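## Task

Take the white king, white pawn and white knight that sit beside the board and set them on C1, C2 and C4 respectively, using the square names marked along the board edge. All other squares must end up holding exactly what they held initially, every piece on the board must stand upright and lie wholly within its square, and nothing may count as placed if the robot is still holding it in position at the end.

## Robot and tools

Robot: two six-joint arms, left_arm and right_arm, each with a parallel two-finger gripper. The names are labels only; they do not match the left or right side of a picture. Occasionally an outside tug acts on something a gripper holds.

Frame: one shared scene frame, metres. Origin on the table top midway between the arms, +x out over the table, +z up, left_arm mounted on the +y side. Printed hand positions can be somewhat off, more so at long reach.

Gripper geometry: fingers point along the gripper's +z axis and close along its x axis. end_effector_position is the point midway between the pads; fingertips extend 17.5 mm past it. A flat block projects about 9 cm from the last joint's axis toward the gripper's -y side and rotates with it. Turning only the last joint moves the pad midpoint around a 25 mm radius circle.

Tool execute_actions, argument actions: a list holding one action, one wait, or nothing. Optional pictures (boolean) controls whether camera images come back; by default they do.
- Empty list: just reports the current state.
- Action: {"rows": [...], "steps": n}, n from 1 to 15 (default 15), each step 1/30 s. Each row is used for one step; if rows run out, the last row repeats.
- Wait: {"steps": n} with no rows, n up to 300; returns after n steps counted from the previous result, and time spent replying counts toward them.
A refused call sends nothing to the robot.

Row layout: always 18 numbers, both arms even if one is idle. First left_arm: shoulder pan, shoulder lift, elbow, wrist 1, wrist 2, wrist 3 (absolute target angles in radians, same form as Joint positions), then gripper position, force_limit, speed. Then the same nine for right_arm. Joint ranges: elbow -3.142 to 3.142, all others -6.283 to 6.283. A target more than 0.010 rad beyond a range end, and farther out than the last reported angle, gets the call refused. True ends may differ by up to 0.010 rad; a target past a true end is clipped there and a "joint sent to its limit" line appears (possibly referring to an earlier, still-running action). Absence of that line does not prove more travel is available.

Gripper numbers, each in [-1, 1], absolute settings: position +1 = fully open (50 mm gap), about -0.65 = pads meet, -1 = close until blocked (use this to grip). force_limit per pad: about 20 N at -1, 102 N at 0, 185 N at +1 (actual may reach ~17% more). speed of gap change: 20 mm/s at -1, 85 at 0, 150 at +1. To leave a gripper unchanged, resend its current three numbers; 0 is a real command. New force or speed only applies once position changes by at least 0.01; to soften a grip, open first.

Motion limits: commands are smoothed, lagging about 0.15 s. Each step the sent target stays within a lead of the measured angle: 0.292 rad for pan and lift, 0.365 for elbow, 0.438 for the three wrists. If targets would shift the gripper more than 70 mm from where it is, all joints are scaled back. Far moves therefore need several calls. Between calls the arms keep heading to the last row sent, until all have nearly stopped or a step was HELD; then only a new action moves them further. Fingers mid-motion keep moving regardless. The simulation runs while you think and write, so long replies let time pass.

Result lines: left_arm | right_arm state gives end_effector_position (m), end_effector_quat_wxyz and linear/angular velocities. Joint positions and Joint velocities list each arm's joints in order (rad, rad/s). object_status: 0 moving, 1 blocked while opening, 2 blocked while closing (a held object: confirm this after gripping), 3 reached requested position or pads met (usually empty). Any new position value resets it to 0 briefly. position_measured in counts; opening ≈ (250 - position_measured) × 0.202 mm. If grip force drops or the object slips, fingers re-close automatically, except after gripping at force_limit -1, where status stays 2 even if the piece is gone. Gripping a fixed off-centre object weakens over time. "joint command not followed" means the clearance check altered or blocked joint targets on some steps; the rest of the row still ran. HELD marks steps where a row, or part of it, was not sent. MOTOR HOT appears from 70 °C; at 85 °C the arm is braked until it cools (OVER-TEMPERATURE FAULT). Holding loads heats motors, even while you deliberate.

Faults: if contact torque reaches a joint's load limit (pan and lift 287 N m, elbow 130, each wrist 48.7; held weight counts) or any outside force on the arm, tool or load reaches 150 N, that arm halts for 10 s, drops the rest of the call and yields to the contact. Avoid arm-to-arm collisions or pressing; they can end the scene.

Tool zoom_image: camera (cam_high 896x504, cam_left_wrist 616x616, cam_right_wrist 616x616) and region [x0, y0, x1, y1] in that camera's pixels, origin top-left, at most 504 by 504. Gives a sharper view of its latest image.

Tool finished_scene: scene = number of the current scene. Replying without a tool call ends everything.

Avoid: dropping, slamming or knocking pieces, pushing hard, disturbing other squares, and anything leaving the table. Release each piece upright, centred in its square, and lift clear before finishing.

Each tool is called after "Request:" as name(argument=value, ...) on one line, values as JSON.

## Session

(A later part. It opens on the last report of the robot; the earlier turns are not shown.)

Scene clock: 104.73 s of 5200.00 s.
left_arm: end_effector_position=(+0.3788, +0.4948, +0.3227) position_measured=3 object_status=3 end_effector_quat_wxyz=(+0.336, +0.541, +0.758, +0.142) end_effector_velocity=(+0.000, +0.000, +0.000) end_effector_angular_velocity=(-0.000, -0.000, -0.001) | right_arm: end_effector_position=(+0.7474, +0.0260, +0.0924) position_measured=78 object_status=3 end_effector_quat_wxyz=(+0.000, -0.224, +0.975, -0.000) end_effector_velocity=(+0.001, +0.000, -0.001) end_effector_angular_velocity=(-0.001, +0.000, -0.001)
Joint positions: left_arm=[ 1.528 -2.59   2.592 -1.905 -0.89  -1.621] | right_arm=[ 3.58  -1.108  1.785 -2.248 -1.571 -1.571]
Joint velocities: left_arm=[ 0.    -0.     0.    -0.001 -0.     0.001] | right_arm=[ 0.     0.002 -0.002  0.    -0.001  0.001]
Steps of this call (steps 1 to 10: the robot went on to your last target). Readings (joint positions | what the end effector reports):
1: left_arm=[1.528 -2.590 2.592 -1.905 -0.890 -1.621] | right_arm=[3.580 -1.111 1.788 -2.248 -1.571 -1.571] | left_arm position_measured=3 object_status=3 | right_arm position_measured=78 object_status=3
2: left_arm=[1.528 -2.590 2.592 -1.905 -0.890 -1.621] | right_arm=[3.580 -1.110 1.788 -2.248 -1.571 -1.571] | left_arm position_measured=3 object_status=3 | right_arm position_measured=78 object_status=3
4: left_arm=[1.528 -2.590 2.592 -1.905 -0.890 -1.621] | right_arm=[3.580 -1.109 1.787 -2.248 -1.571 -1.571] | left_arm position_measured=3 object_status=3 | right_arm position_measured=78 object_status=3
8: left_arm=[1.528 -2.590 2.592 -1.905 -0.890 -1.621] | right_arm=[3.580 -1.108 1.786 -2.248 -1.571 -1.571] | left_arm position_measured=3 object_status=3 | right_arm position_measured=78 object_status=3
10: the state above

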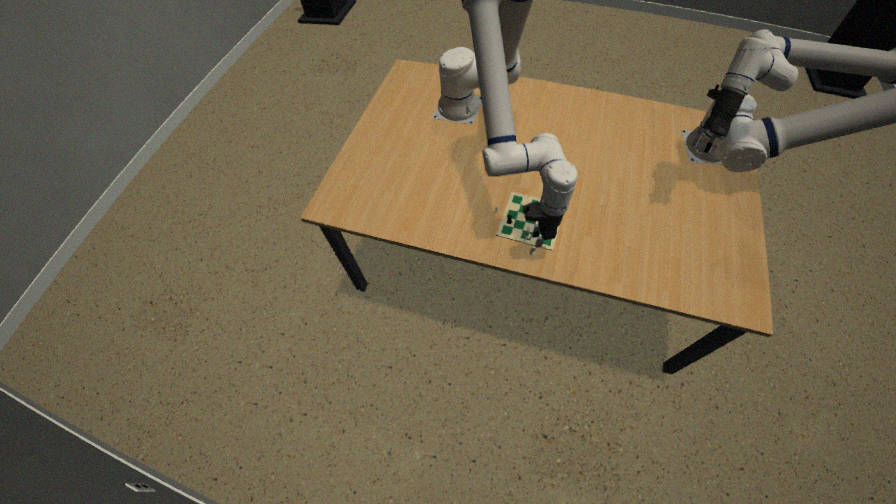

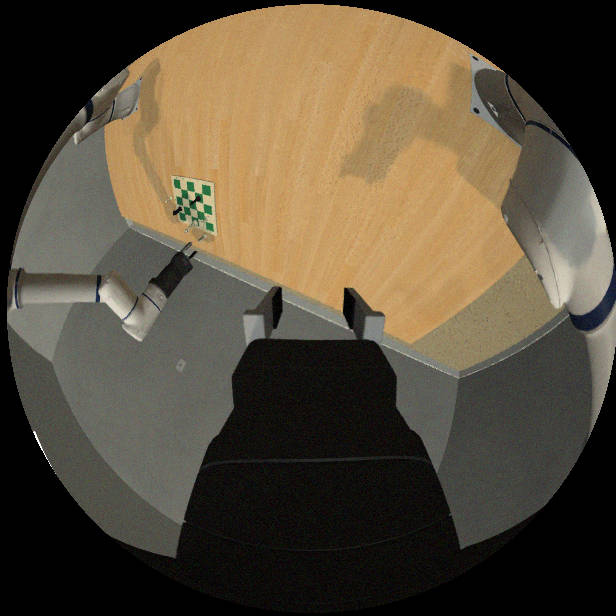

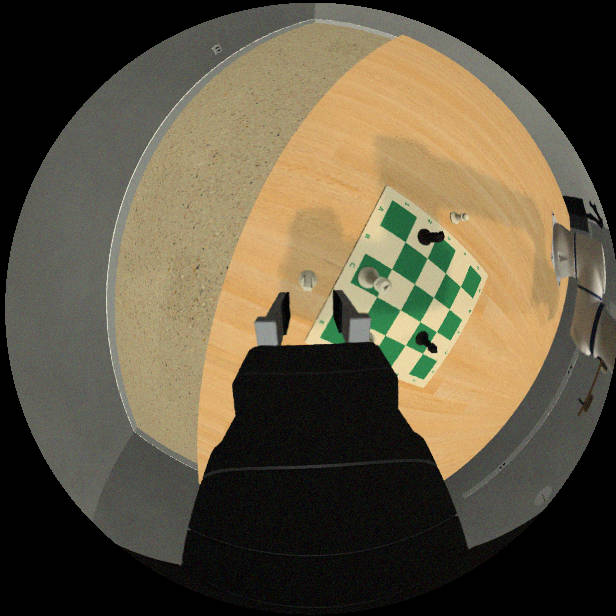

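Request:
zoom_image(camera="cam_right_wrist", region=[280,230,430,330])

Request:
execute_actions(actions=[{"rows":[[1.528,-2.59,2.592,-1.905,-0.89,-1.621,1,0,0,3.573,-1.04,1.806,-2.337,-1.571,-1.571,0.5,0.5,-0.3]]}], pictures=false)

Request:
execute_actions(actions=[{"rows":[[1.528,-2.59,2.592,-1.905,-0.89,-1.621,1,0,0,3.573,-1.04,1.806,-2.337,-1.571,-1.571,-1,0.5,-0.3]]}], pictures=false)

Request:
execute_actions(actions=[{"steps":10}])

Request:
execute_actions(actions=[{"rows":[[1.528,-2.59,2.592,-1.905,-0.89,-1.621,1,0,0,3.573,-1.145,1.77,-2.196,-1.571,-1.571,-1,0.5,-0.3]]}], pictures=false)

Request:
execute_actions(actions=[{"rows":[[1.528,-2.59,2.592,-1.905,-0.89,-1.621,1,0,0,3.647,-1.354,2.101,-2.318,-1.571,-1.571,-1,0.5,-0.3]]}], pictures=false)

Request:
execute_actions(actions=[{"steps":20}])

Region (280, 230, 430, 330) of cam_right_wrist's 616x616 image, scaled by 3.360, with more detail than that image has.

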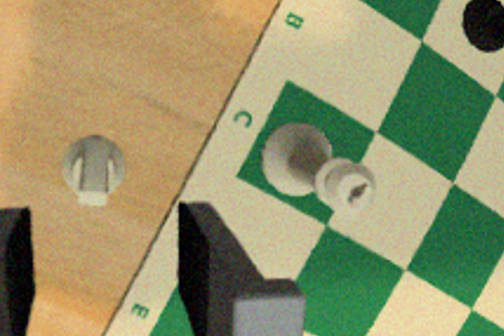

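Scene clock: 113.73 s of 5200.00 s.
left_arm: end_effector_position=(+0.3788, +0.4948, +0.3227) position_measured=3 object_status=3 end_effector_quat_wxyz=(+0.336, +0.541, +0.758, +0.142) end_effector_velocity=(+0.000, -0.000, +0.001) end_effector_angular_velocity=(-0.001, +0.000, +0.001) | right_arm: end_effector_position=(+0.7538, +0.0228, +0.0359) position_measured=78 object_status=3 end_effector_quat_wxyz=(+0.000, -0.221, +0.975, -0.000) end_effector_velocity=(-0.000, -0.001, -0.014) end_effector_angular_velocity=(-0.000, +0.003, -0.002)
Joint positions: left_arm=[ 1.528 -2.59   2.592 -1.905 -0.89  -1.621] | right_arm=[ 3.573 -1.042  1.805 -2.334 -1.571 -1.571]
Joint velocities: left_arm=[ 0.001  0.001 -0.001 -0.001 -0.001 -0.   ] | right_arm=[-0.002  0.016  0.006 -0.019  0.001  0.   ]
Steps of this call (steps 1 to 15: the robot went on to your last target; steps 16 to 90: nothing new was sent; then 5.50 s passed at rest; steps 91 to 105: all 15 steps of this action). Readings (joint positions | what the end effector reports):
91: left_arm=[1.528 -2.590 2.592 -1.905 -0.890 -1.621] | right_arm=[3.580 -1.108 1.785 -2.248 -1.571 -1.571] | left_arm position_measured=3 object_status=3 | right_arm position_measured=78 object_status=3
92: left_arm=[1.528 -2.590 2.592 -1.905 -0.890 -1.621] | right_arm=[3.579 -1.098 1.786 -2.263 -1.571 -1.571] | left_arm position_measured=3 object_status=3 | right_arm position_measured=78 object_status=3
94: left_arm=[1.528 -2.590 2.592 -1.905 -0.890 -1.621] | right_arm=[3.577 -1.072 1.797 -2.293 -1.571 -1.571] | left_arm position_measured=3 object_status=3 | right_arm position_measured=78 object_status=3
98: left_arm=[1.528 -2.590 2.592 -1.905 -0.890 -1.621] | right_arm=[3.574 -1.052 1.802 -2.322 -1.571 -1.571] | left_arm position_measured=3 object_status=3 | right_arm position_measured=78 object_status=3
105: the state above

Scene clock: 114.23 s of 5200.00 s.
left_arm: end_effector_position=(+0.3788, +0.4948, +0.3227) position_measured=3 object_status=3 end_effector_quat_wxyz=(+0.336, +0.541, +0.758, +0.142) end_effector_velocity=(+0.000, +0.000, +0.000) end_effector_angular_velocity=(+0.000, -0.000, +0.001) | right_arm: end_effector_position=(+0.7539, +0.0227, +0.0343) position_measured=218 object_status=0 end_effector_quat_wxyz=(+0.000, -0.221, +0.975, -0.000) end_effector_velocity=(-0.000, -0.000, -0.001) end_effector_angular_velocity=(-0.001, +0.001, +0.000)
Joint positions: left_arm=[ 1.528 -2.59   2.592 -1.905 -0.89  -1.621] | right_arm=[ 3.573 -1.04   1.806 -2.337 -1.571 -1.571]
Joint velocities: left_arm=[ 0.001  0.    -0.     0.     0.    -0.001] | right_arm=[ 0.     0.001  0.    -0.    -0.    -0.   ]
Steps of this call (steps 1 to 15: all 15 steps of this action). Readings (joint positions | what the end effector reports):
1: left_arm=[1.528 -2.590 2.592 -1.905 -0.890 -1.621] | right_arm=[3.573 -1.042 1.806 -2.335 -1.571 -1.571] | left_arm position_measured=3 object_status=3 | right_arm position_measured=81 object_status=0
2: left_arm=[1.528 -2.590 2.592 -1.905 -0.890 -1.621] | right_arm=[3.573 -1.041 1.806 -2.336 -1.571 -1.571] | left_arm position_measured=3 object_status=3 | right_arm position_measured=92 object_status=0
4: left_arm=[1.528 -2.590 2.592 -1.905 -0.890 -1.621] | right_arm=[3.573 -1.041 1.806 -2.336 -1.571 -1.571] | left_arm position_measured=3 object_status=3 | right_arm position_measured=113 object_status=0
8: left_arm=[1.528 -2.590 2.592 -1.905 -0.890 -1.621] | right_arm=[3.573 -1.040 1.806 -2.337 -1.571 -1.571] | left_arm position_measured=3 object_status=3 | right_arm position_measured=156 object_status=0
15: the state above

Scene clock: 114.57 s of 5200.00 s.
left_arm: end_effector_position=(+0.3788, +0.4948, +0.3227) position_measured=3 object_status=3 end_effector_quat_wxyz=(+0.336, +0.541, +0.758, +0.142) end_effector_velocity=(-0.000, +0.000, -0.001) end_effector_angular_velocity=(+0.001, +0.001, -0.001) | right_arm: end_effector_position=(+0.7539, +0.0227, +0.0343) position_measured=218 object_status=2 end_effector_quat_wxyz=(+0.000, -0.221, +0.975, -0.000) end_effector_velocity=(+0.000, +0.000, -0.000) end_effector_angular_velocity=(+0.000, -0.000, +0.000)
Joint positions: left_arm=[ 1.528 -2.59   2.592 -1.905 -0.89  -1.621] | right_arm=[ 3.573 -1.04   1.806 -2.337 -1.571 -1.571]
Joint velocities: left_arm=[-0.001 -0.001  0.002 -0.    -0.001  0.   ] | right_arm=[ 0.     0.    -0.001  0.     0.     0.   ]
Steps of this call (steps 1 to 10: the robot went on to your last target). Readings (joint positions | what the end effector reports):
1: left_arm=[1.528 -2.590 2.592 -1.905 -0.890 -1.621] | right_arm=[3.573 -1.040 1.806 -2.337 -1.571 -1.571] | left_arm position_measured=3 object_status=3 | right_arm position_measured=218 object_status=0
2: left_arm=[1.528 -2.590 2.592 -1.905 -0.890 -1.621] | right_arm=[3.573 -1.040 1.806 -2.337 -1.571 -1.571] | left_arm position_measured=3 object_status=3 | right_arm position_measured=218 object_status=0
4: left_arm=[1.528 -2.590 2.592 -1.905 -0.890 -1.621] | right_arm=[3.573 -1.040 1.806 -2.337 -1.571 -1.571] | left_arm position_measured=3 object_status=3 | right_arm position_measured=218 object_status=0
8: left_arm=[1.528 -2.590 2.592 -1.905 -0.890 -1.621] | right_arm=[3.573 -1.040 1.806 -2.337 -1.571 -1.571] | left_arm position_measured=3 object_status=3 | right_arm position_measured=218 object_status=2
10: the state above

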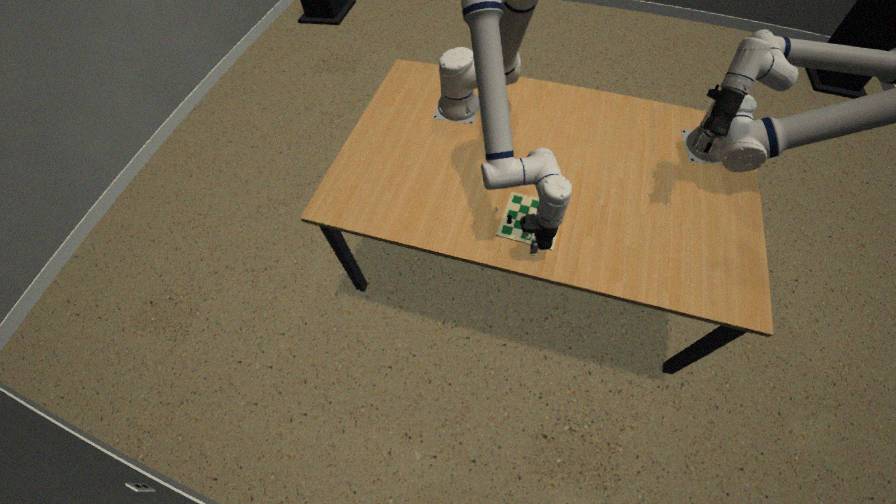

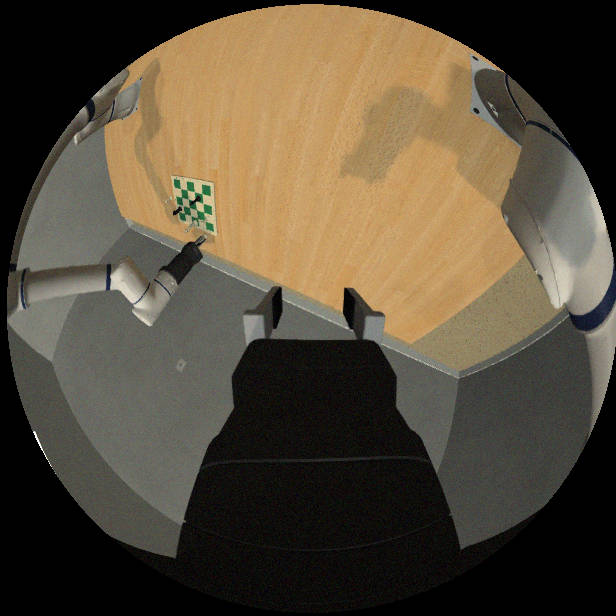

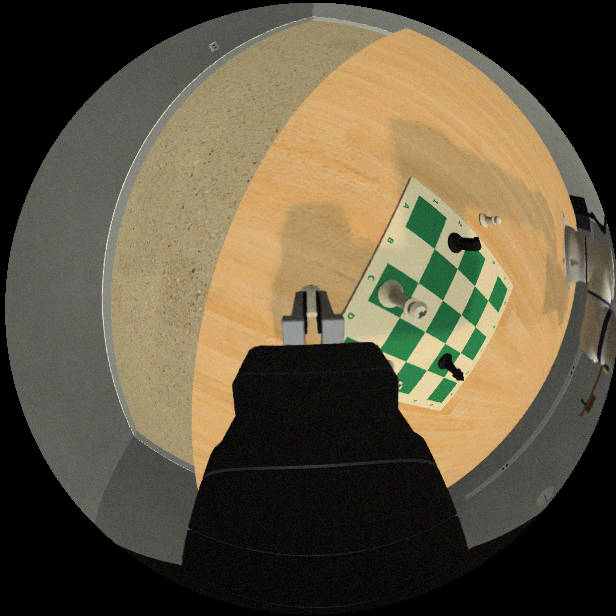

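Scene clock: 115.07 s of 5200.00 s.
left_arm: end_effector_position=(+0.3788, +0.4948, +0.3227) position_measured=3 object_status=3 end_effector_quat_wxyz=(+0.336, +0.541, +0.758, +0.142) end_effector_velocity=(+0.000, +0.000, -0.001) end_effector_angular_velocity=(+0.002, +0.001, +0.002) | right_arm: end_effector_position=(+0.7490, +0.0203, +0.1224) position_measured=218 object_status=2 end_effector_quat_wxyz=(+0.000, -0.221, +0.975, -0.000) end_effector_velocity=(-0.003, -0.001, +0.026) end_effector_angular_velocity=(+0.001, -0.002, -0.000)
Joint positions: left_arm=[ 1.528 -2.59   2.592 -1.905 -0.89  -1.621] | right_arm=[ 3.573 -1.141  1.771 -2.201 -1.571 -1.571]
Joint velocities: left_arm=[ 0.001  0.002  0.002 -0.001 -0.    -0.001] | right_arm=[ 0.    -0.03  -0.01   0.038 -0.     0.   ]
Steps of this call (steps 1 to 15: all 15 steps of this action). Readings (joint positions | what the end effector reports):
1: left_arm=[1.528 -2.590 2.592 -1.905 -0.890 -1.621] | right_arm=[3.573 -1.040 1.806 -2.337 -1.571 -1.571] | left_arm position_measured=3 object_status=3 | right_arm position_measured=218 object_status=2
2: left_arm=[1.528 -2.590 2.592 -1.905 -0.890 -1.621] | right_arm=[3.573 -1.050 1.804 -2.321 -1.571 -1.571] | left_arm position_measured=3 object_status=3 | right_arm position_measured=218 object_status=2
4: left_arm=[1.528 -2.590 2.592 -1.905 -0.890 -1.621] | right_arm=[3.573 -1.082 1.791 -2.282 -1.571 -1.571] | left_arm position_measured=3 object_status=3 | right_arm position_measured=218 object_status=2
8: left_arm=[1.528 -2.590 2.592 -1.905 -0.890 -1.621] | right_arm=[3.573 -1.122 1.778 -2.227 -1.571 -1.571] | left_arm position_measured=3 object_status=3 | right_arm position_measured=218 object_status=2
15: the state above

Scene clock: 115.57 s of 5200.00 s.
left_arm: end_effector_position=(+0.3788, +0.4948, +0.3227) position_measured=3 object_status=3 end_effector_quat_wxyz=(+0.336, +0.541, +0.758, +0.142) end_effector_velocity=(+0.000, -0.000, +0.001) end_effector_angular_velocity=(-0.001, -0.001, -0.001) | right_arm: end_effector_position=(+0.5893, -0.0067, +0.1150) position_measured=218 object_status=2 end_effector_quat_wxyz=(+0.000, -0.252, +0.968, -0.000) end_effector_velocity=(-0.176, -0.042, -0.016) end_effector_angular_velocity=(+0.003, -0.005, +0.071)
Joint positions: left_arm=[ 1.528 -2.59   2.592 -1.905 -0.89  -1.621] | right_arm=[ 3.638 -1.327  2.059 -2.303 -1.571 -1.571]
Joint velocities: left_arm=[-0.    -0.    -0.001 -0.     0.     0.001] | right_arm=[ 0.071 -0.205  0.316 -0.116 -0.    -0.   ]
Steps of this call (steps 1 to 15: all 15 steps of this action). Readings (joint positions | what the end effector reports):
1: left_arm=[1.528 -2.590 2.592 -1.905 -0.890 -1.621] | right_arm=[3.573 -1.142 1.771 -2.200 -1.571 -1.571] | left_arm position_measured=3 object_status=3 | right_arm position_measured=218 object_status=2
2: left_arm=[1.528 -2.590 2.592 -1.905 -0.890 -1.621] | right_arm=[3.576 -1.151 1.784 -2.204 -1.571 -1.571] | left_arm position_measured=3 object_status=3 | right_arm position_measured=218 object_status=2
4: left_arm=[1.528 -2.590 2.592 -1.905 -0.890 -1.621] | right_arm=[3.587 -1.183 1.834 -2.222 -1.571 -1.571] | left_arm position_measured=3 object_status=3 | right_arm position_measured=218 object_status=2
8: left_arm=[1.528 -2.590 2.592 -1.905 -0.890 -1.621] | right_arm=[3.607 -1.240 1.923 -2.254 -1.571 -1.571] | left_arm position_measured=3 object_status=3 | right_arm position_measured=218 object_status=2
15: the state above

Scene clock: 116.23 s of 5200.00 s.
left_arm: end_effector_position=(+0.3788, +0.4948, +0.3227) position_measured=3 object_status=3 end_effector_quat_wxyz=(+0.336, +0.541, +0.758, +0.142) end_effector_velocity=(-0.000, -0.000, +0.001) end_effector_angular_velocity=(-0.003, -0.000, -0.001) | right_arm: end_effector_position=(+0.5662, -0.0125, +0.1124) position_measured=218 object_status=2 end_effector_quat_wxyz=(+0.000, -0.257, +0.966, -0.000) end_effector_velocity=(-0.002, -0.001, -0.000) end_effector_angular_velocity=(-0.000, +0.001, +0.001)
Joint positions: left_arm=[ 1.528 -2.59   2.592 -1.905 -0.89  -1.621] | right_arm=[ 3.647 -1.354  2.101 -2.318 -1.571 -1.571]
Joint velocities: left_arm=[-0.002 -0.002 -0.001  0.     0.    -0.001] | right_arm=[ 0.    -0.002  0.003 -0.001  0.    -0.   ]
Steps of this call (steps 1 to 20: the robot went on to your last target). Readings (joint positions | what the end effector reports):
1: left_arm=[1.528 -2.590 2.592 -1.905 -0.890 -1.621] | right_arm=[3.640 -1.333 2.069 -2.306 -1.571 -1.571] | left_arm position_measured=3 object_status=3 | right_arm position_measured=218 object_status=2
2: left_arm=[1.528 -2.590 2.592 -1.905 -0.890 -1.621] | right_arm=[3.641 -1.338 2.076 -2.309 -1.571 -1.571] | left_arm position_measured=3 object_status=3 | right_arm position_measured=218 object_status=2
4: left_arm=[1.528 -2.590 2.592 -1.905 -0.890 -1.621] | right_arm=[3.644 -1.344 2.086 -2.313 -1.571 -1.571] | left_arm position_measured=3 object_status=3 | right_arm position_measured=218 object_status=2
8: left_arm=[1.528 -2.590 2.592 -1.905 -0.890 -1.621] | right_arm=[3.646 -1.351 2.096 -2.316 -1.571 -1.571] | left_arm position_measured=3 object_status=3 | right_arm position_measured=218 object_status=2
20: the state above

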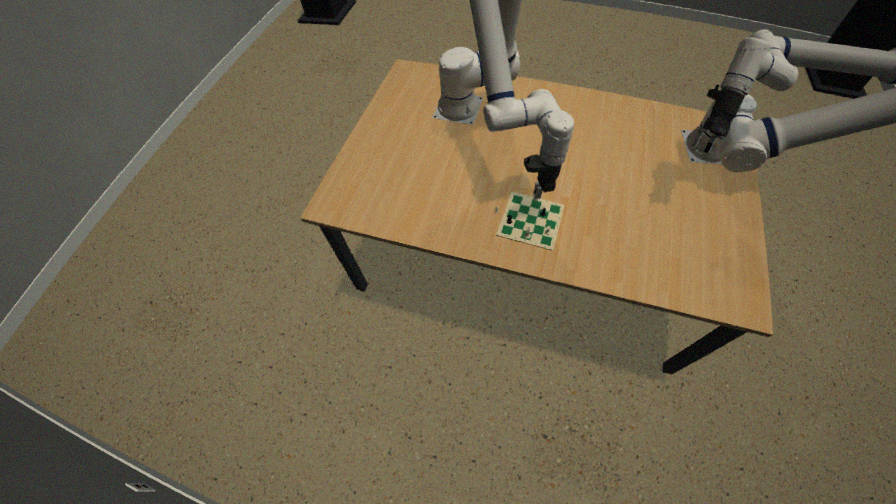

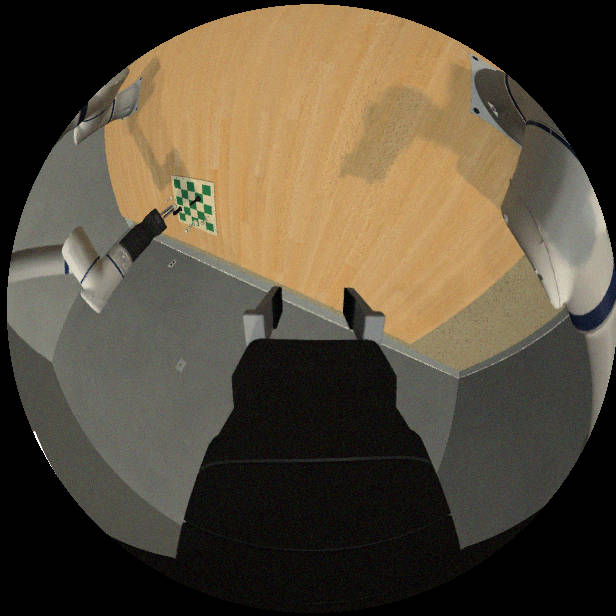

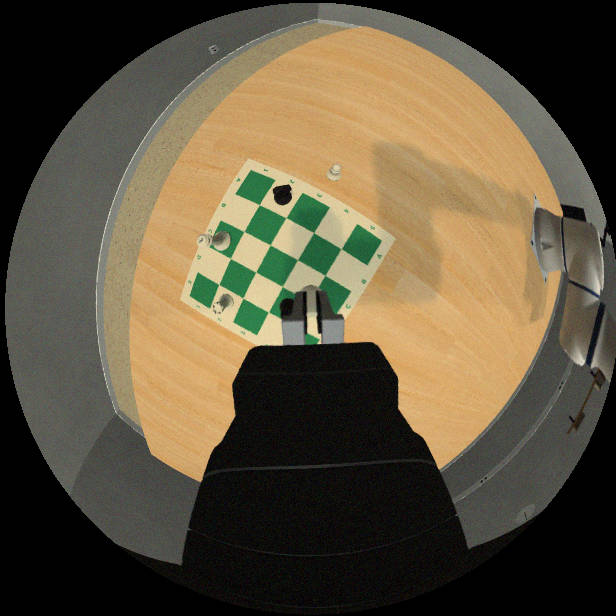

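Request:
execute_actions(actions=[{"rows":[[1.528,-2.59,2.592,-1.905,-0.89,-1.621,1,0,0,3.651,-1.2476,2.1316,-2.455,-1.571,-1.571,-1,0.5,-0.3]]}], pictures=false)

Request:
execute_actions(actions=[{"steps":10}])

Scene clock: 119.10 s of 5200.00 s.
left_arm: end_effector_position=(+0.3788, +0.4948, +0.3227) position_measured=3 object_status=3 end_effector_quat_wxyz=(+0.336, +0.541, +0.758, +0.142) end_effector_velocity=(-0.000, -0.001, +0.001) end_effector_angular_velocity=(-0.000, -0.000, -0.003) | right_arm: end_effector_position=(+0.5696, -0.0076, +0.0436) position_measured=218 object_status=2 end_effector_quat_wxyz=(+0.000, -0.259, +0.966, -0.000) end_effector_velocity=(-0.001, +0.000, -0.018) end_effector_angular_velocity=(-0.001, +0.003, +0.001)
Joint positions: left_arm=[ 1.528 -2.59   2.592 -1.905 -0.89  -1.621] | right_arm=[ 3.651 -1.251  2.131 -2.451 -1.571 -1.571]
Joint velocities: left_arm=[-0.002  0.001 -0.001 -0.    -0.     0.   ] | right_arm=[ 0.001  0.027  0.009 -0.032  0.001 -0.   ]
Steps of this call (steps 1 to 15: the robot went on to your last target; steps 16 to 71: nothing new was sent; steps 72 to 86: all 15 steps of this action). Readings (joint positions | what the end effector reports):
72: left_arm=[1.528 -2.590 2.592 -1.905 -0.890 -1.621] | right_arm=[3.647 -1.354 2.101 -2.319 -1.571 -1.571] | left_arm position_measured=3 object_status=3 | right_arm position_measured=218 object_status=2
73: left_arm=[1.528 -2.590 2.592 -1.905 -0.890 -1.621] | right_arm=[3.648 -1.343 2.103 -2.334 -1.571 -1.571] | left_arm position_measured=3 object_status=3 | right_arm position_measured=218 object_status=2
75: left_arm=[1.528 -2.590 2.592 -1.905 -0.890 -1.621] | right_arm=[3.649 -1.304 2.116 -2.382 -1.571 -1.571] | left_arm position_measured=3 object_status=3 | right_arm position_measured=218 object_status=2
79: left_arm=[1.528 -2.590 2.592 -1.905 -0.890 -1.621] | right_arm=[3.650 -1.268 2.126 -2.429 -1.571 -1.571] | left_arm position_measured=3 object_status=3 | right_arm position_measured=218 object_status=2
86: the state above

Scene clock: 119.43 s of 5200.00 s.
left_arm: end_effector_position=(+0.3788, +0.4948, +0.3227) position_measured=3 object_status=3 end_effector_quat_wxyz=(+0.336, +0.541, +0.758, +0.142) end_effector_velocity=(+0.000, +0.001, -0.000) end_effector_angular_velocity=(+0.001, +0.000, +0.001) | right_arm: end_effector_position=(+0.5695, -0.0075, +0.0415) position_measured=218 object_status=2 end_effector_quat_wxyz=(+0.000, -0.259, +0.966, -0.000) end_effector_velocity=(-0.001, -0.001, -0.001) end_effector_angular_velocity=(-0.000, +0.001, -0.000)
Joint positions: left_arm=[ 1.528 -2.59   2.592 -1.905 -0.89  -1.621] | right_arm=[ 3.651 -1.248  2.132 -2.455 -1.571 -1.571]
Joint velocities: left_arm=[ 0.001  0.     0.     0.001 -0.    -0.   ] | right_arm=[ 0.     0.001  0.002 -0.003  0.     0.   ]
Steps of this call (steps 1 to 10: the robot went on to your last target). Readings (joint positions | what the end effector reports):
1: left_arm=[1.528 -2.590 2.592 -1.905 -0.890 -1.621] | right_arm=[3.651 -1.250 2.131 -2.452 -1.571 -1.571] | left_arm position_measured=3 object_status=3 | right_arm position_measured=218 object_status=2
2: left_arm=[1.528 -2.590 2.592 -1.905 -0.890 -1.621] | right_arm=[3.651 -1.250 2.131 -2.452 -1.571 -1.571] | left_arm position_measured=3 object_status=3 | right_arm position_measured=218 object_status=2
4: left_arm=[1.528 -2.590 2.592 -1.905 -0.890 -1.621] | right_arm=[3.651 -1.249 2.131 -2.454 -1.571 -1.571] | left_arm position_measured=3 object_status=3 | right_arm position_measured=218 object_status=2
8: left_arm=[1.528 -2.590 2.592 -1.905 -0.890 -1.621] | right_arm=[3.651 -1.248 2.131 -2.454 -1.571 -1.571] | left_arm position_measured=3 object_status=3 | right_arm position_measured=218 object_status=2
10: the state above

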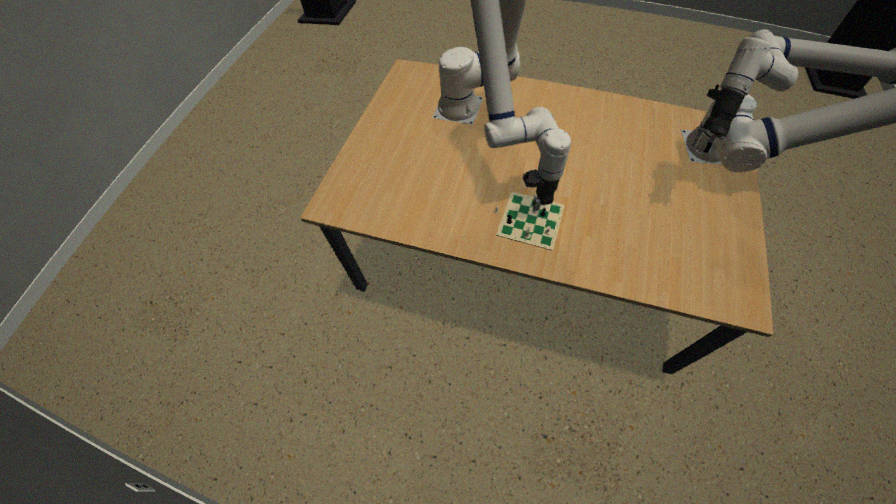

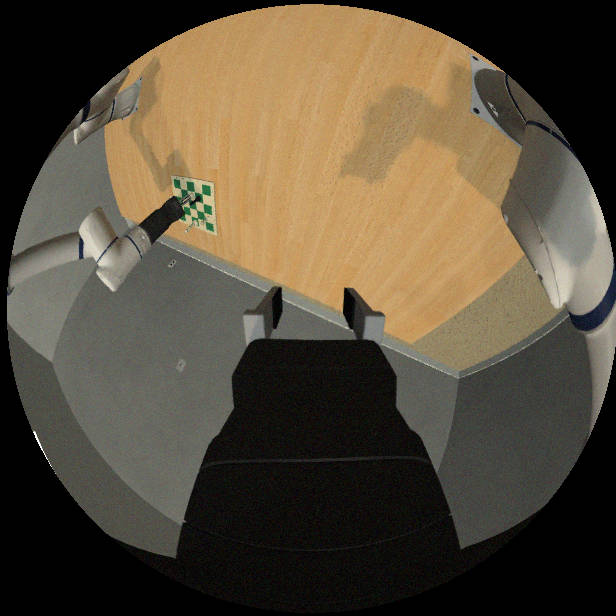

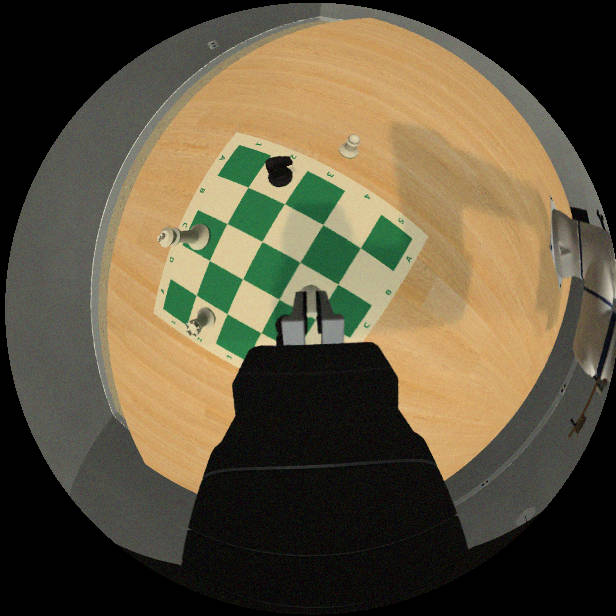

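Request:
execute_actions(actions=[{"rows":[[1.528,-2.59,2.592,-1.905,-0.89,-1.621,1,0,0,3.647,-1.245,2.1326,-2.4586,-1.571,-1.571,-1,0.5,-0.3]],"steps":8}], pictures=false)

Request:
execute_actions(actions=[{"rows":[[1.528,-2.59,2.592,-1.905,-0.89,-1.621,1,0,0,3.647,-1.245,2.1326,-2.4586,-1.571,-1.571,0,0.5,-0.3]],"steps":10}], pictures=false)

Request:
execute_actions(actions=[{"rows":[[1.528,-2.59,2.592,-1.905,-0.89,-1.621,1,0,0,3.647,-1.354,2.101,-2.318,-1.571,-1.571,0,0.5,-0.3]]}], pictures=false)

Request:
execute_actions(actions=[{"rows":[[1.528,-2.59,2.592,-1.905,-0.89,-1.621,1,0,0,3.427,-1.385,2.198,-2.384,-1.571,-1.571,0.5,0.5,-0.3]]}], pictures=false)

Request:
execute_actions(actions=[{"steps":18}])

Scene clock: 124.13 s of 5200.00 s.
left_arm: end_effector_position=(+0.3788, +0.4948, +0.3227) position_measured=3 object_status=3 end_effector_quat_wxyz=(+0.336, +0.541, +0.758, +0.142) end_effector_velocity=(+0.000, +0.001, -0.001) end_effector_angular_velocity=(+0.002, -0.000, -0.000) | right_arm: end_effector_position=(+0.5710, -0.0092, +0.0398) position_measured=218 object_status=2 end_effector_quat_wxyz=(+0.000, -0.257, +0.966, -0.000) end_effector_velocity=(+0.002, -0.003, -0.002) end_effector_angular_velocity=(-0.000, +0.000, -0.005)
Joint positions: left_arm=[ 1.528 -2.59   2.592 -1.905 -0.89  -1.621] | right_arm=[ 3.648 -1.245  2.132 -2.458 -1.571 -1.571]
Joint velocities: left_arm=[ 0.001 -0.     0.001 -0.     0.     0.002] | right_arm=[-0.006  0.003  0.003 -0.005 -0.    -0.001]
Steps of this call (steps 1 to 15: the robot went on to your last target; steps 16 to 90: nothing new was sent; then 1.43 s passed at rest; steps 91 to 98: all 8 steps of this action). Readings (joint positions | what the end effector reports):
91: left_arm=[1.528 -2.590 2.592 -1.905 -0.890 -1.621] | right_arm=[3.651 -1.248 2.132 -2.455 -1.571 -1.571] | left_arm position_measured=3 object_status=3 | right_arm position_measured=218 object_status=2
92: left_arm=[1.528 -2.590 2.592 -1.905 -0.890 -1.621] | right_arm=[3.651 -1.247 2.132 -2.456 -1.571 -1.571] | left_arm position_measured=3 object_status=3 | right_arm position_measured=218 object_status=2
94: left_arm=[1.528 -2.590 2.592 -1.905 -0.890 -1.621] | right_arm=[3.649 -1.246 2.132 -2.457 -1.571 -1.571] | left_arm position_measured=3 object_status=3 | right_arm position_measured=218 object_status=2
98: the state above

Scene clock: 124.47 s of 5200.00 s.
left_arm: end_effector_position=(+0.3788, +0.4948, +0.3227) position_measured=3 object_status=3 end_effector_quat_wxyz=(+0.336, +0.541, +0.758, +0.142) end_effector_velocity=(+0.000, +0.000, +0.000) end_effector_angular_velocity=(-0.001, -0.000, -0.000) | right_arm: end_effector_position=(+0.5713, -0.0095, +0.0396) position_measured=152 object_status=0 end_effector_quat_wxyz=(+0.000, -0.257, +0.966, -0.000) end_effector_velocity=(-0.001, -0.001, -0.000) end_effector_angular_velocity=(-0.000, +0.001, +0.000)
Joint positions: left_arm=[ 1.528 -2.59   2.592 -1.905 -0.89  -1.621] | right_arm=[ 3.647 -1.245  2.133 -2.459 -1.571 -1.571]
Joint velocities: left_arm=[ 0.001 -0.001  0.    -0.001 -0.     0.001] | right_arm=[-0.    -0.     0.001 -0.     0.    -0.001]
Steps of this call (steps 1 to 10: all 10 steps of this action). Readings (joint positions | what the end effector reports):
1: left_arm=[1.528 -2.590 2.592 -1.905 -0.890 -1.621] | right_arm=[3.648 -1.245 2.132 -2.458 -1.571 -1.571] | left_arm position_measured=3 object_status=3 | right_arm position_measured=215 object_status=0
2: left_arm=[1.528 -2.590 2.592 -1.905 -0.890 -1.621] | right_arm=[3.647 -1.245 2.132 -2.458 -1.571 -1.571] | left_arm position_measured=3 object_status=3 | right_arm position_measured=205 object_status=0
4: left_arm=[1.528 -2.590 2.592 -1.905 -0.890 -1.621] | right_arm=[3.647 -1.245 2.133 -2.458 -1.571 -1.571] | left_arm position_measured=3 object_status=3 | right_arm position_measured=183 object_status=0
8: left_arm=[1.528 -2.590 2.592 -1.905 -0.890 -1.621] | right_arm=[3.647 -1.245 2.133 -2.459 -1.571 -1.571] | left_arm position_measured=3 object_status=3 | right_arm position_measured=152 object_status=0
10: the state above

Scene clock: 124.97 s of 5200.00 s.
left_arm: end_effector_position=(+0.3788, +0.4948, +0.3227) position_measured=3 object_status=3 end_effector_quat_wxyz=(+0.336, +0.541, +0.758, +0.142) end_effector_velocity=(-0.000, +0.000, -0.001) end_effector_angular_velocity=(+0.003, +0.000, -0.000) | right_arm: end_effector_position=(+0.5664, -0.0124, +0.1100) position_measured=152 object_status=3 end_effector_quat_wxyz=(+0.000, -0.257, +0.966, -0.000) end_effector_velocity=(-0.002, -0.001, +0.019) end_effector_angular_velocity=(+0.000, -0.002, +0.000)
Joint positions: left_arm=[ 1.528 -2.59   2.592 -1.905 -0.89  -1.621] | right_arm=[ 3.647 -1.351  2.102 -2.322 -1.571 -1.571]
Joint velocities: left_arm=[-0.     0.001  0.001  0.001  0.     0.   ] | right_arm=[ 0.    -0.027 -0.008  0.034 -0.001  0.   ]
Steps of this call (steps 1 to 15: all 15 steps of this action). Readings (joint positions | what the end effector reports):
1: left_arm=[1.528 -2.590 2.592 -1.905 -0.890 -1.621] | right_arm=[3.647 -1.245 2.133 -2.458 -1.571 -1.571] | left_arm position_measured=3 object_status=3 | right_arm position_measured=152 object_status=0
2: left_arm=[1.528 -2.590 2.592 -1.905 -0.890 -1.621] | right_arm=[3.647 -1.256 2.131 -2.443 -1.571 -1.571] | left_arm position_measured=3 object_status=3 | right_arm position_measured=152 object_status=0
4: left_arm=[1.528 -2.590 2.592 -1.905 -0.890 -1.621] | right_arm=[3.647 -1.295 2.117 -2.395 -1.571 -1.571] | left_arm position_measured=3 object_status=3 | right_arm position_measured=152 object_status=3
8: left_arm=[1.528 -2.590 2.592 -1.905 -0.890 -1.621] | right_arm=[3.647 -1.333 2.107 -2.345 -1.571 -1.571] | left_arm position_measured=3 object_status=3 | right_arm position_measured=152 object_status=3
15: the state above

Scene clock: 125.47 s of 5200.00 s.
left_arm: end_effector_position=(+0.3788, +0.4948, +0.3227) position_measured=3 object_status=3 end_effector_quat_wxyz=(+0.336, +0.541, +0.758, +0.142) end_effector_velocity=(-0.000, -0.000, +0.001) end_effector_angular_velocity=(-0.001, -0.000, -0.002) | right_arm: end_effector_position=(+0.6100, -0.1379, +0.0909) position_measured=78 object_status=3 end_effector_quat_wxyz=(+0.000, -0.157, +0.988, -0.000) end_effector_velocity=(+0.016, -0.072, -0.011) end_effector_angular_velocity=(+0.001, -0.001, -0.118)
Joint positions: left_arm=[ 1.528 -2.59   2.592 -1.905 -0.89  -1.621] | right_arm=[ 3.442 -1.383  2.191 -2.38  -1.571 -1.571]
Joint velocities: left_arm=[-0.001 -0.002 -0.001  0.    -0.     0.002] | right_arm=[-0.118 -0.019  0.052 -0.034  0.001 -0.   ]
Steps of this call (steps 1 to 15: all 15 steps of this action). Readings (joint positions | what the end effector reports):
1: left_arm=[1.528 -2.590 2.592 -1.905 -0.890 -1.621] | right_arm=[3.647 -1.351 2.102 -2.322 -1.571 -1.571] | left_arm position_measured=3 object_status=3 | right_arm position_measured=149 object_status=0
2: left_arm=[1.528 -2.590 2.592 -1.905 -0.890 -1.621] | right_arm=[3.636 -1.354 2.106 -2.324 -1.571 -1.571] | left_arm position_measured=3 object_status=3 | right_arm position_measured=138 object_status=0
4: left_arm=[1.528 -2.590 2.592 -1.905 -0.890 -1.621] | right_arm=[3.595 -1.359 2.124 -2.335 -1.571 -1.571] | left_arm position_measured=3 object_status=3 | right_arm position_measured=117 object_status=0
8: left_arm=[1.528 -2.590 2.592 -1.905 -0.890 -1.621] | right_arm=[3.519 -1.371 2.158 -2.358 -1.571 -1.571] | left_arm position_measured=3 object_status=3 | right_arm position_measured=78 object_status=0
15: the state above

Scene clock: 126.07 s of 5200.00 s.
left_arm: end_effector_position=(+0.3788, +0.4948, +0.3227) position_measured=3 object_status=3 end_effector_quat_wxyz=(+0.336, +0.541, +0.758, +0.142) end_effector_velocity=(+0.000, -0.000, +0.000) end_effector_angular_velocity=(+0.001, -0.000, -0.001) | right_arm: end_effector_position=(+0.6121, -0.1473, +0.0894) position_measured=78 object_status=3 end_effector_quat_wxyz=(+0.000, -0.149, +0.989, -0.000) end_effector_velocity=(-0.000, -0.001, +0.000) end_effector_angular_velocity=(+0.000, -0.000, -0.002)
Joint positions: left_arm=[ 1.528 -2.59   2.592 -1.905 -0.89  -1.621] | right_arm=[ 3.427 -1.385  2.198 -2.384 -1.571 -1.571]
Joint velocities: left_arm=[-0.     0.001 -0.    -0.     0.     0.001] | right_arm=[-0.001 -0.001  0.001 -0.     0.     0.001]
Steps of this call (steps 1 to 18: the robot went on to your last target). Readings (joint positions | what the end effector reports):
1: left_arm=[1.528 -2.590 2.592 -1.905 -0.890 -1.621] | right_arm=[3.439 -1.383 2.193 -2.381 -1.571 -1.571] | left_arm position_measured=3 object_status=3 | right_arm position_measured=78 object_status=3
2: left_arm=[1.528 -2.590 2.592 -1.905 -0.890 -1.621] | right_arm=[3.436 -1.384 2.194 -2.381 -1.571 -1.571] | left_arm position_measured=3 object_status=3 | right_arm position_measured=78 object_status=3
4: left_arm=[1.528 -2.590 2.592 -1.905 -0.890 -1.621] | right_arm=[3.432 -1.384 2.196 -2.382 -1.571 -1.571] | left_arm position_measured=3 object_status=3 | right_arm position_measured=78 object_status=3
8: left_arm=[1.528 -2.590 2.592 -1.905 -0.890 -1.621] | right_arm=[3.429 -1.385 2.197 -2.383 -1.571 -1.571] | left_arm position_measured=3 object_status=3 | right_arm position_measured=78 object_status=3
18: the state above

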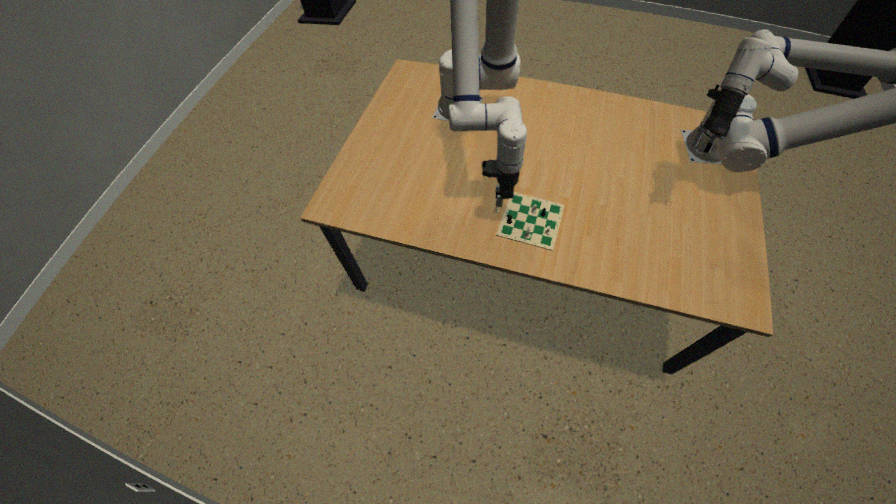

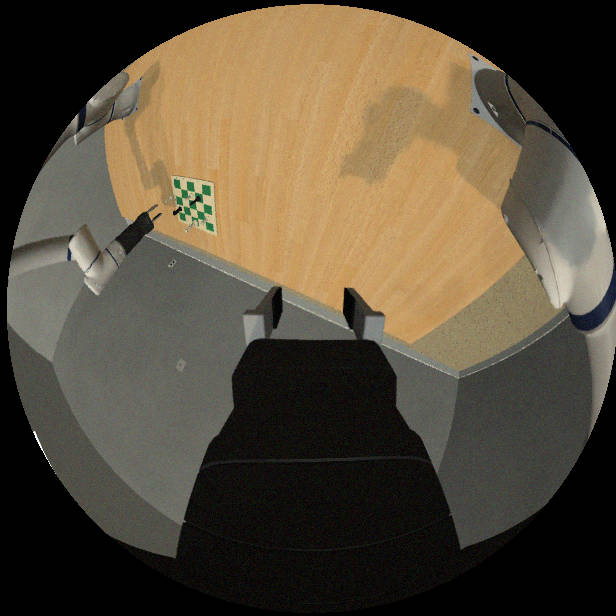

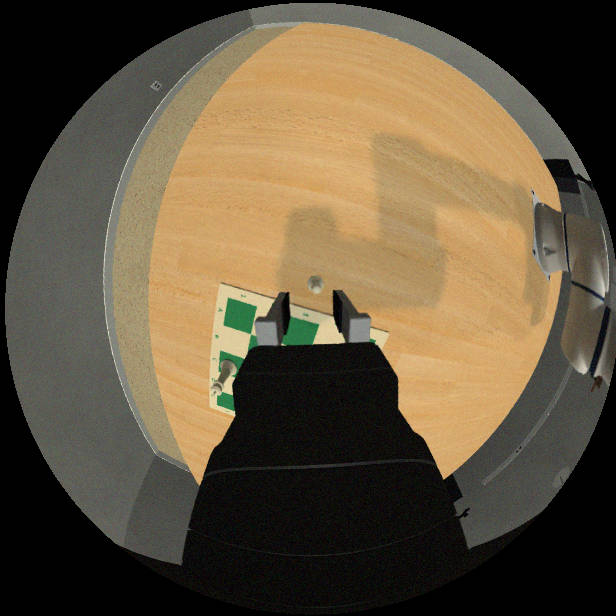

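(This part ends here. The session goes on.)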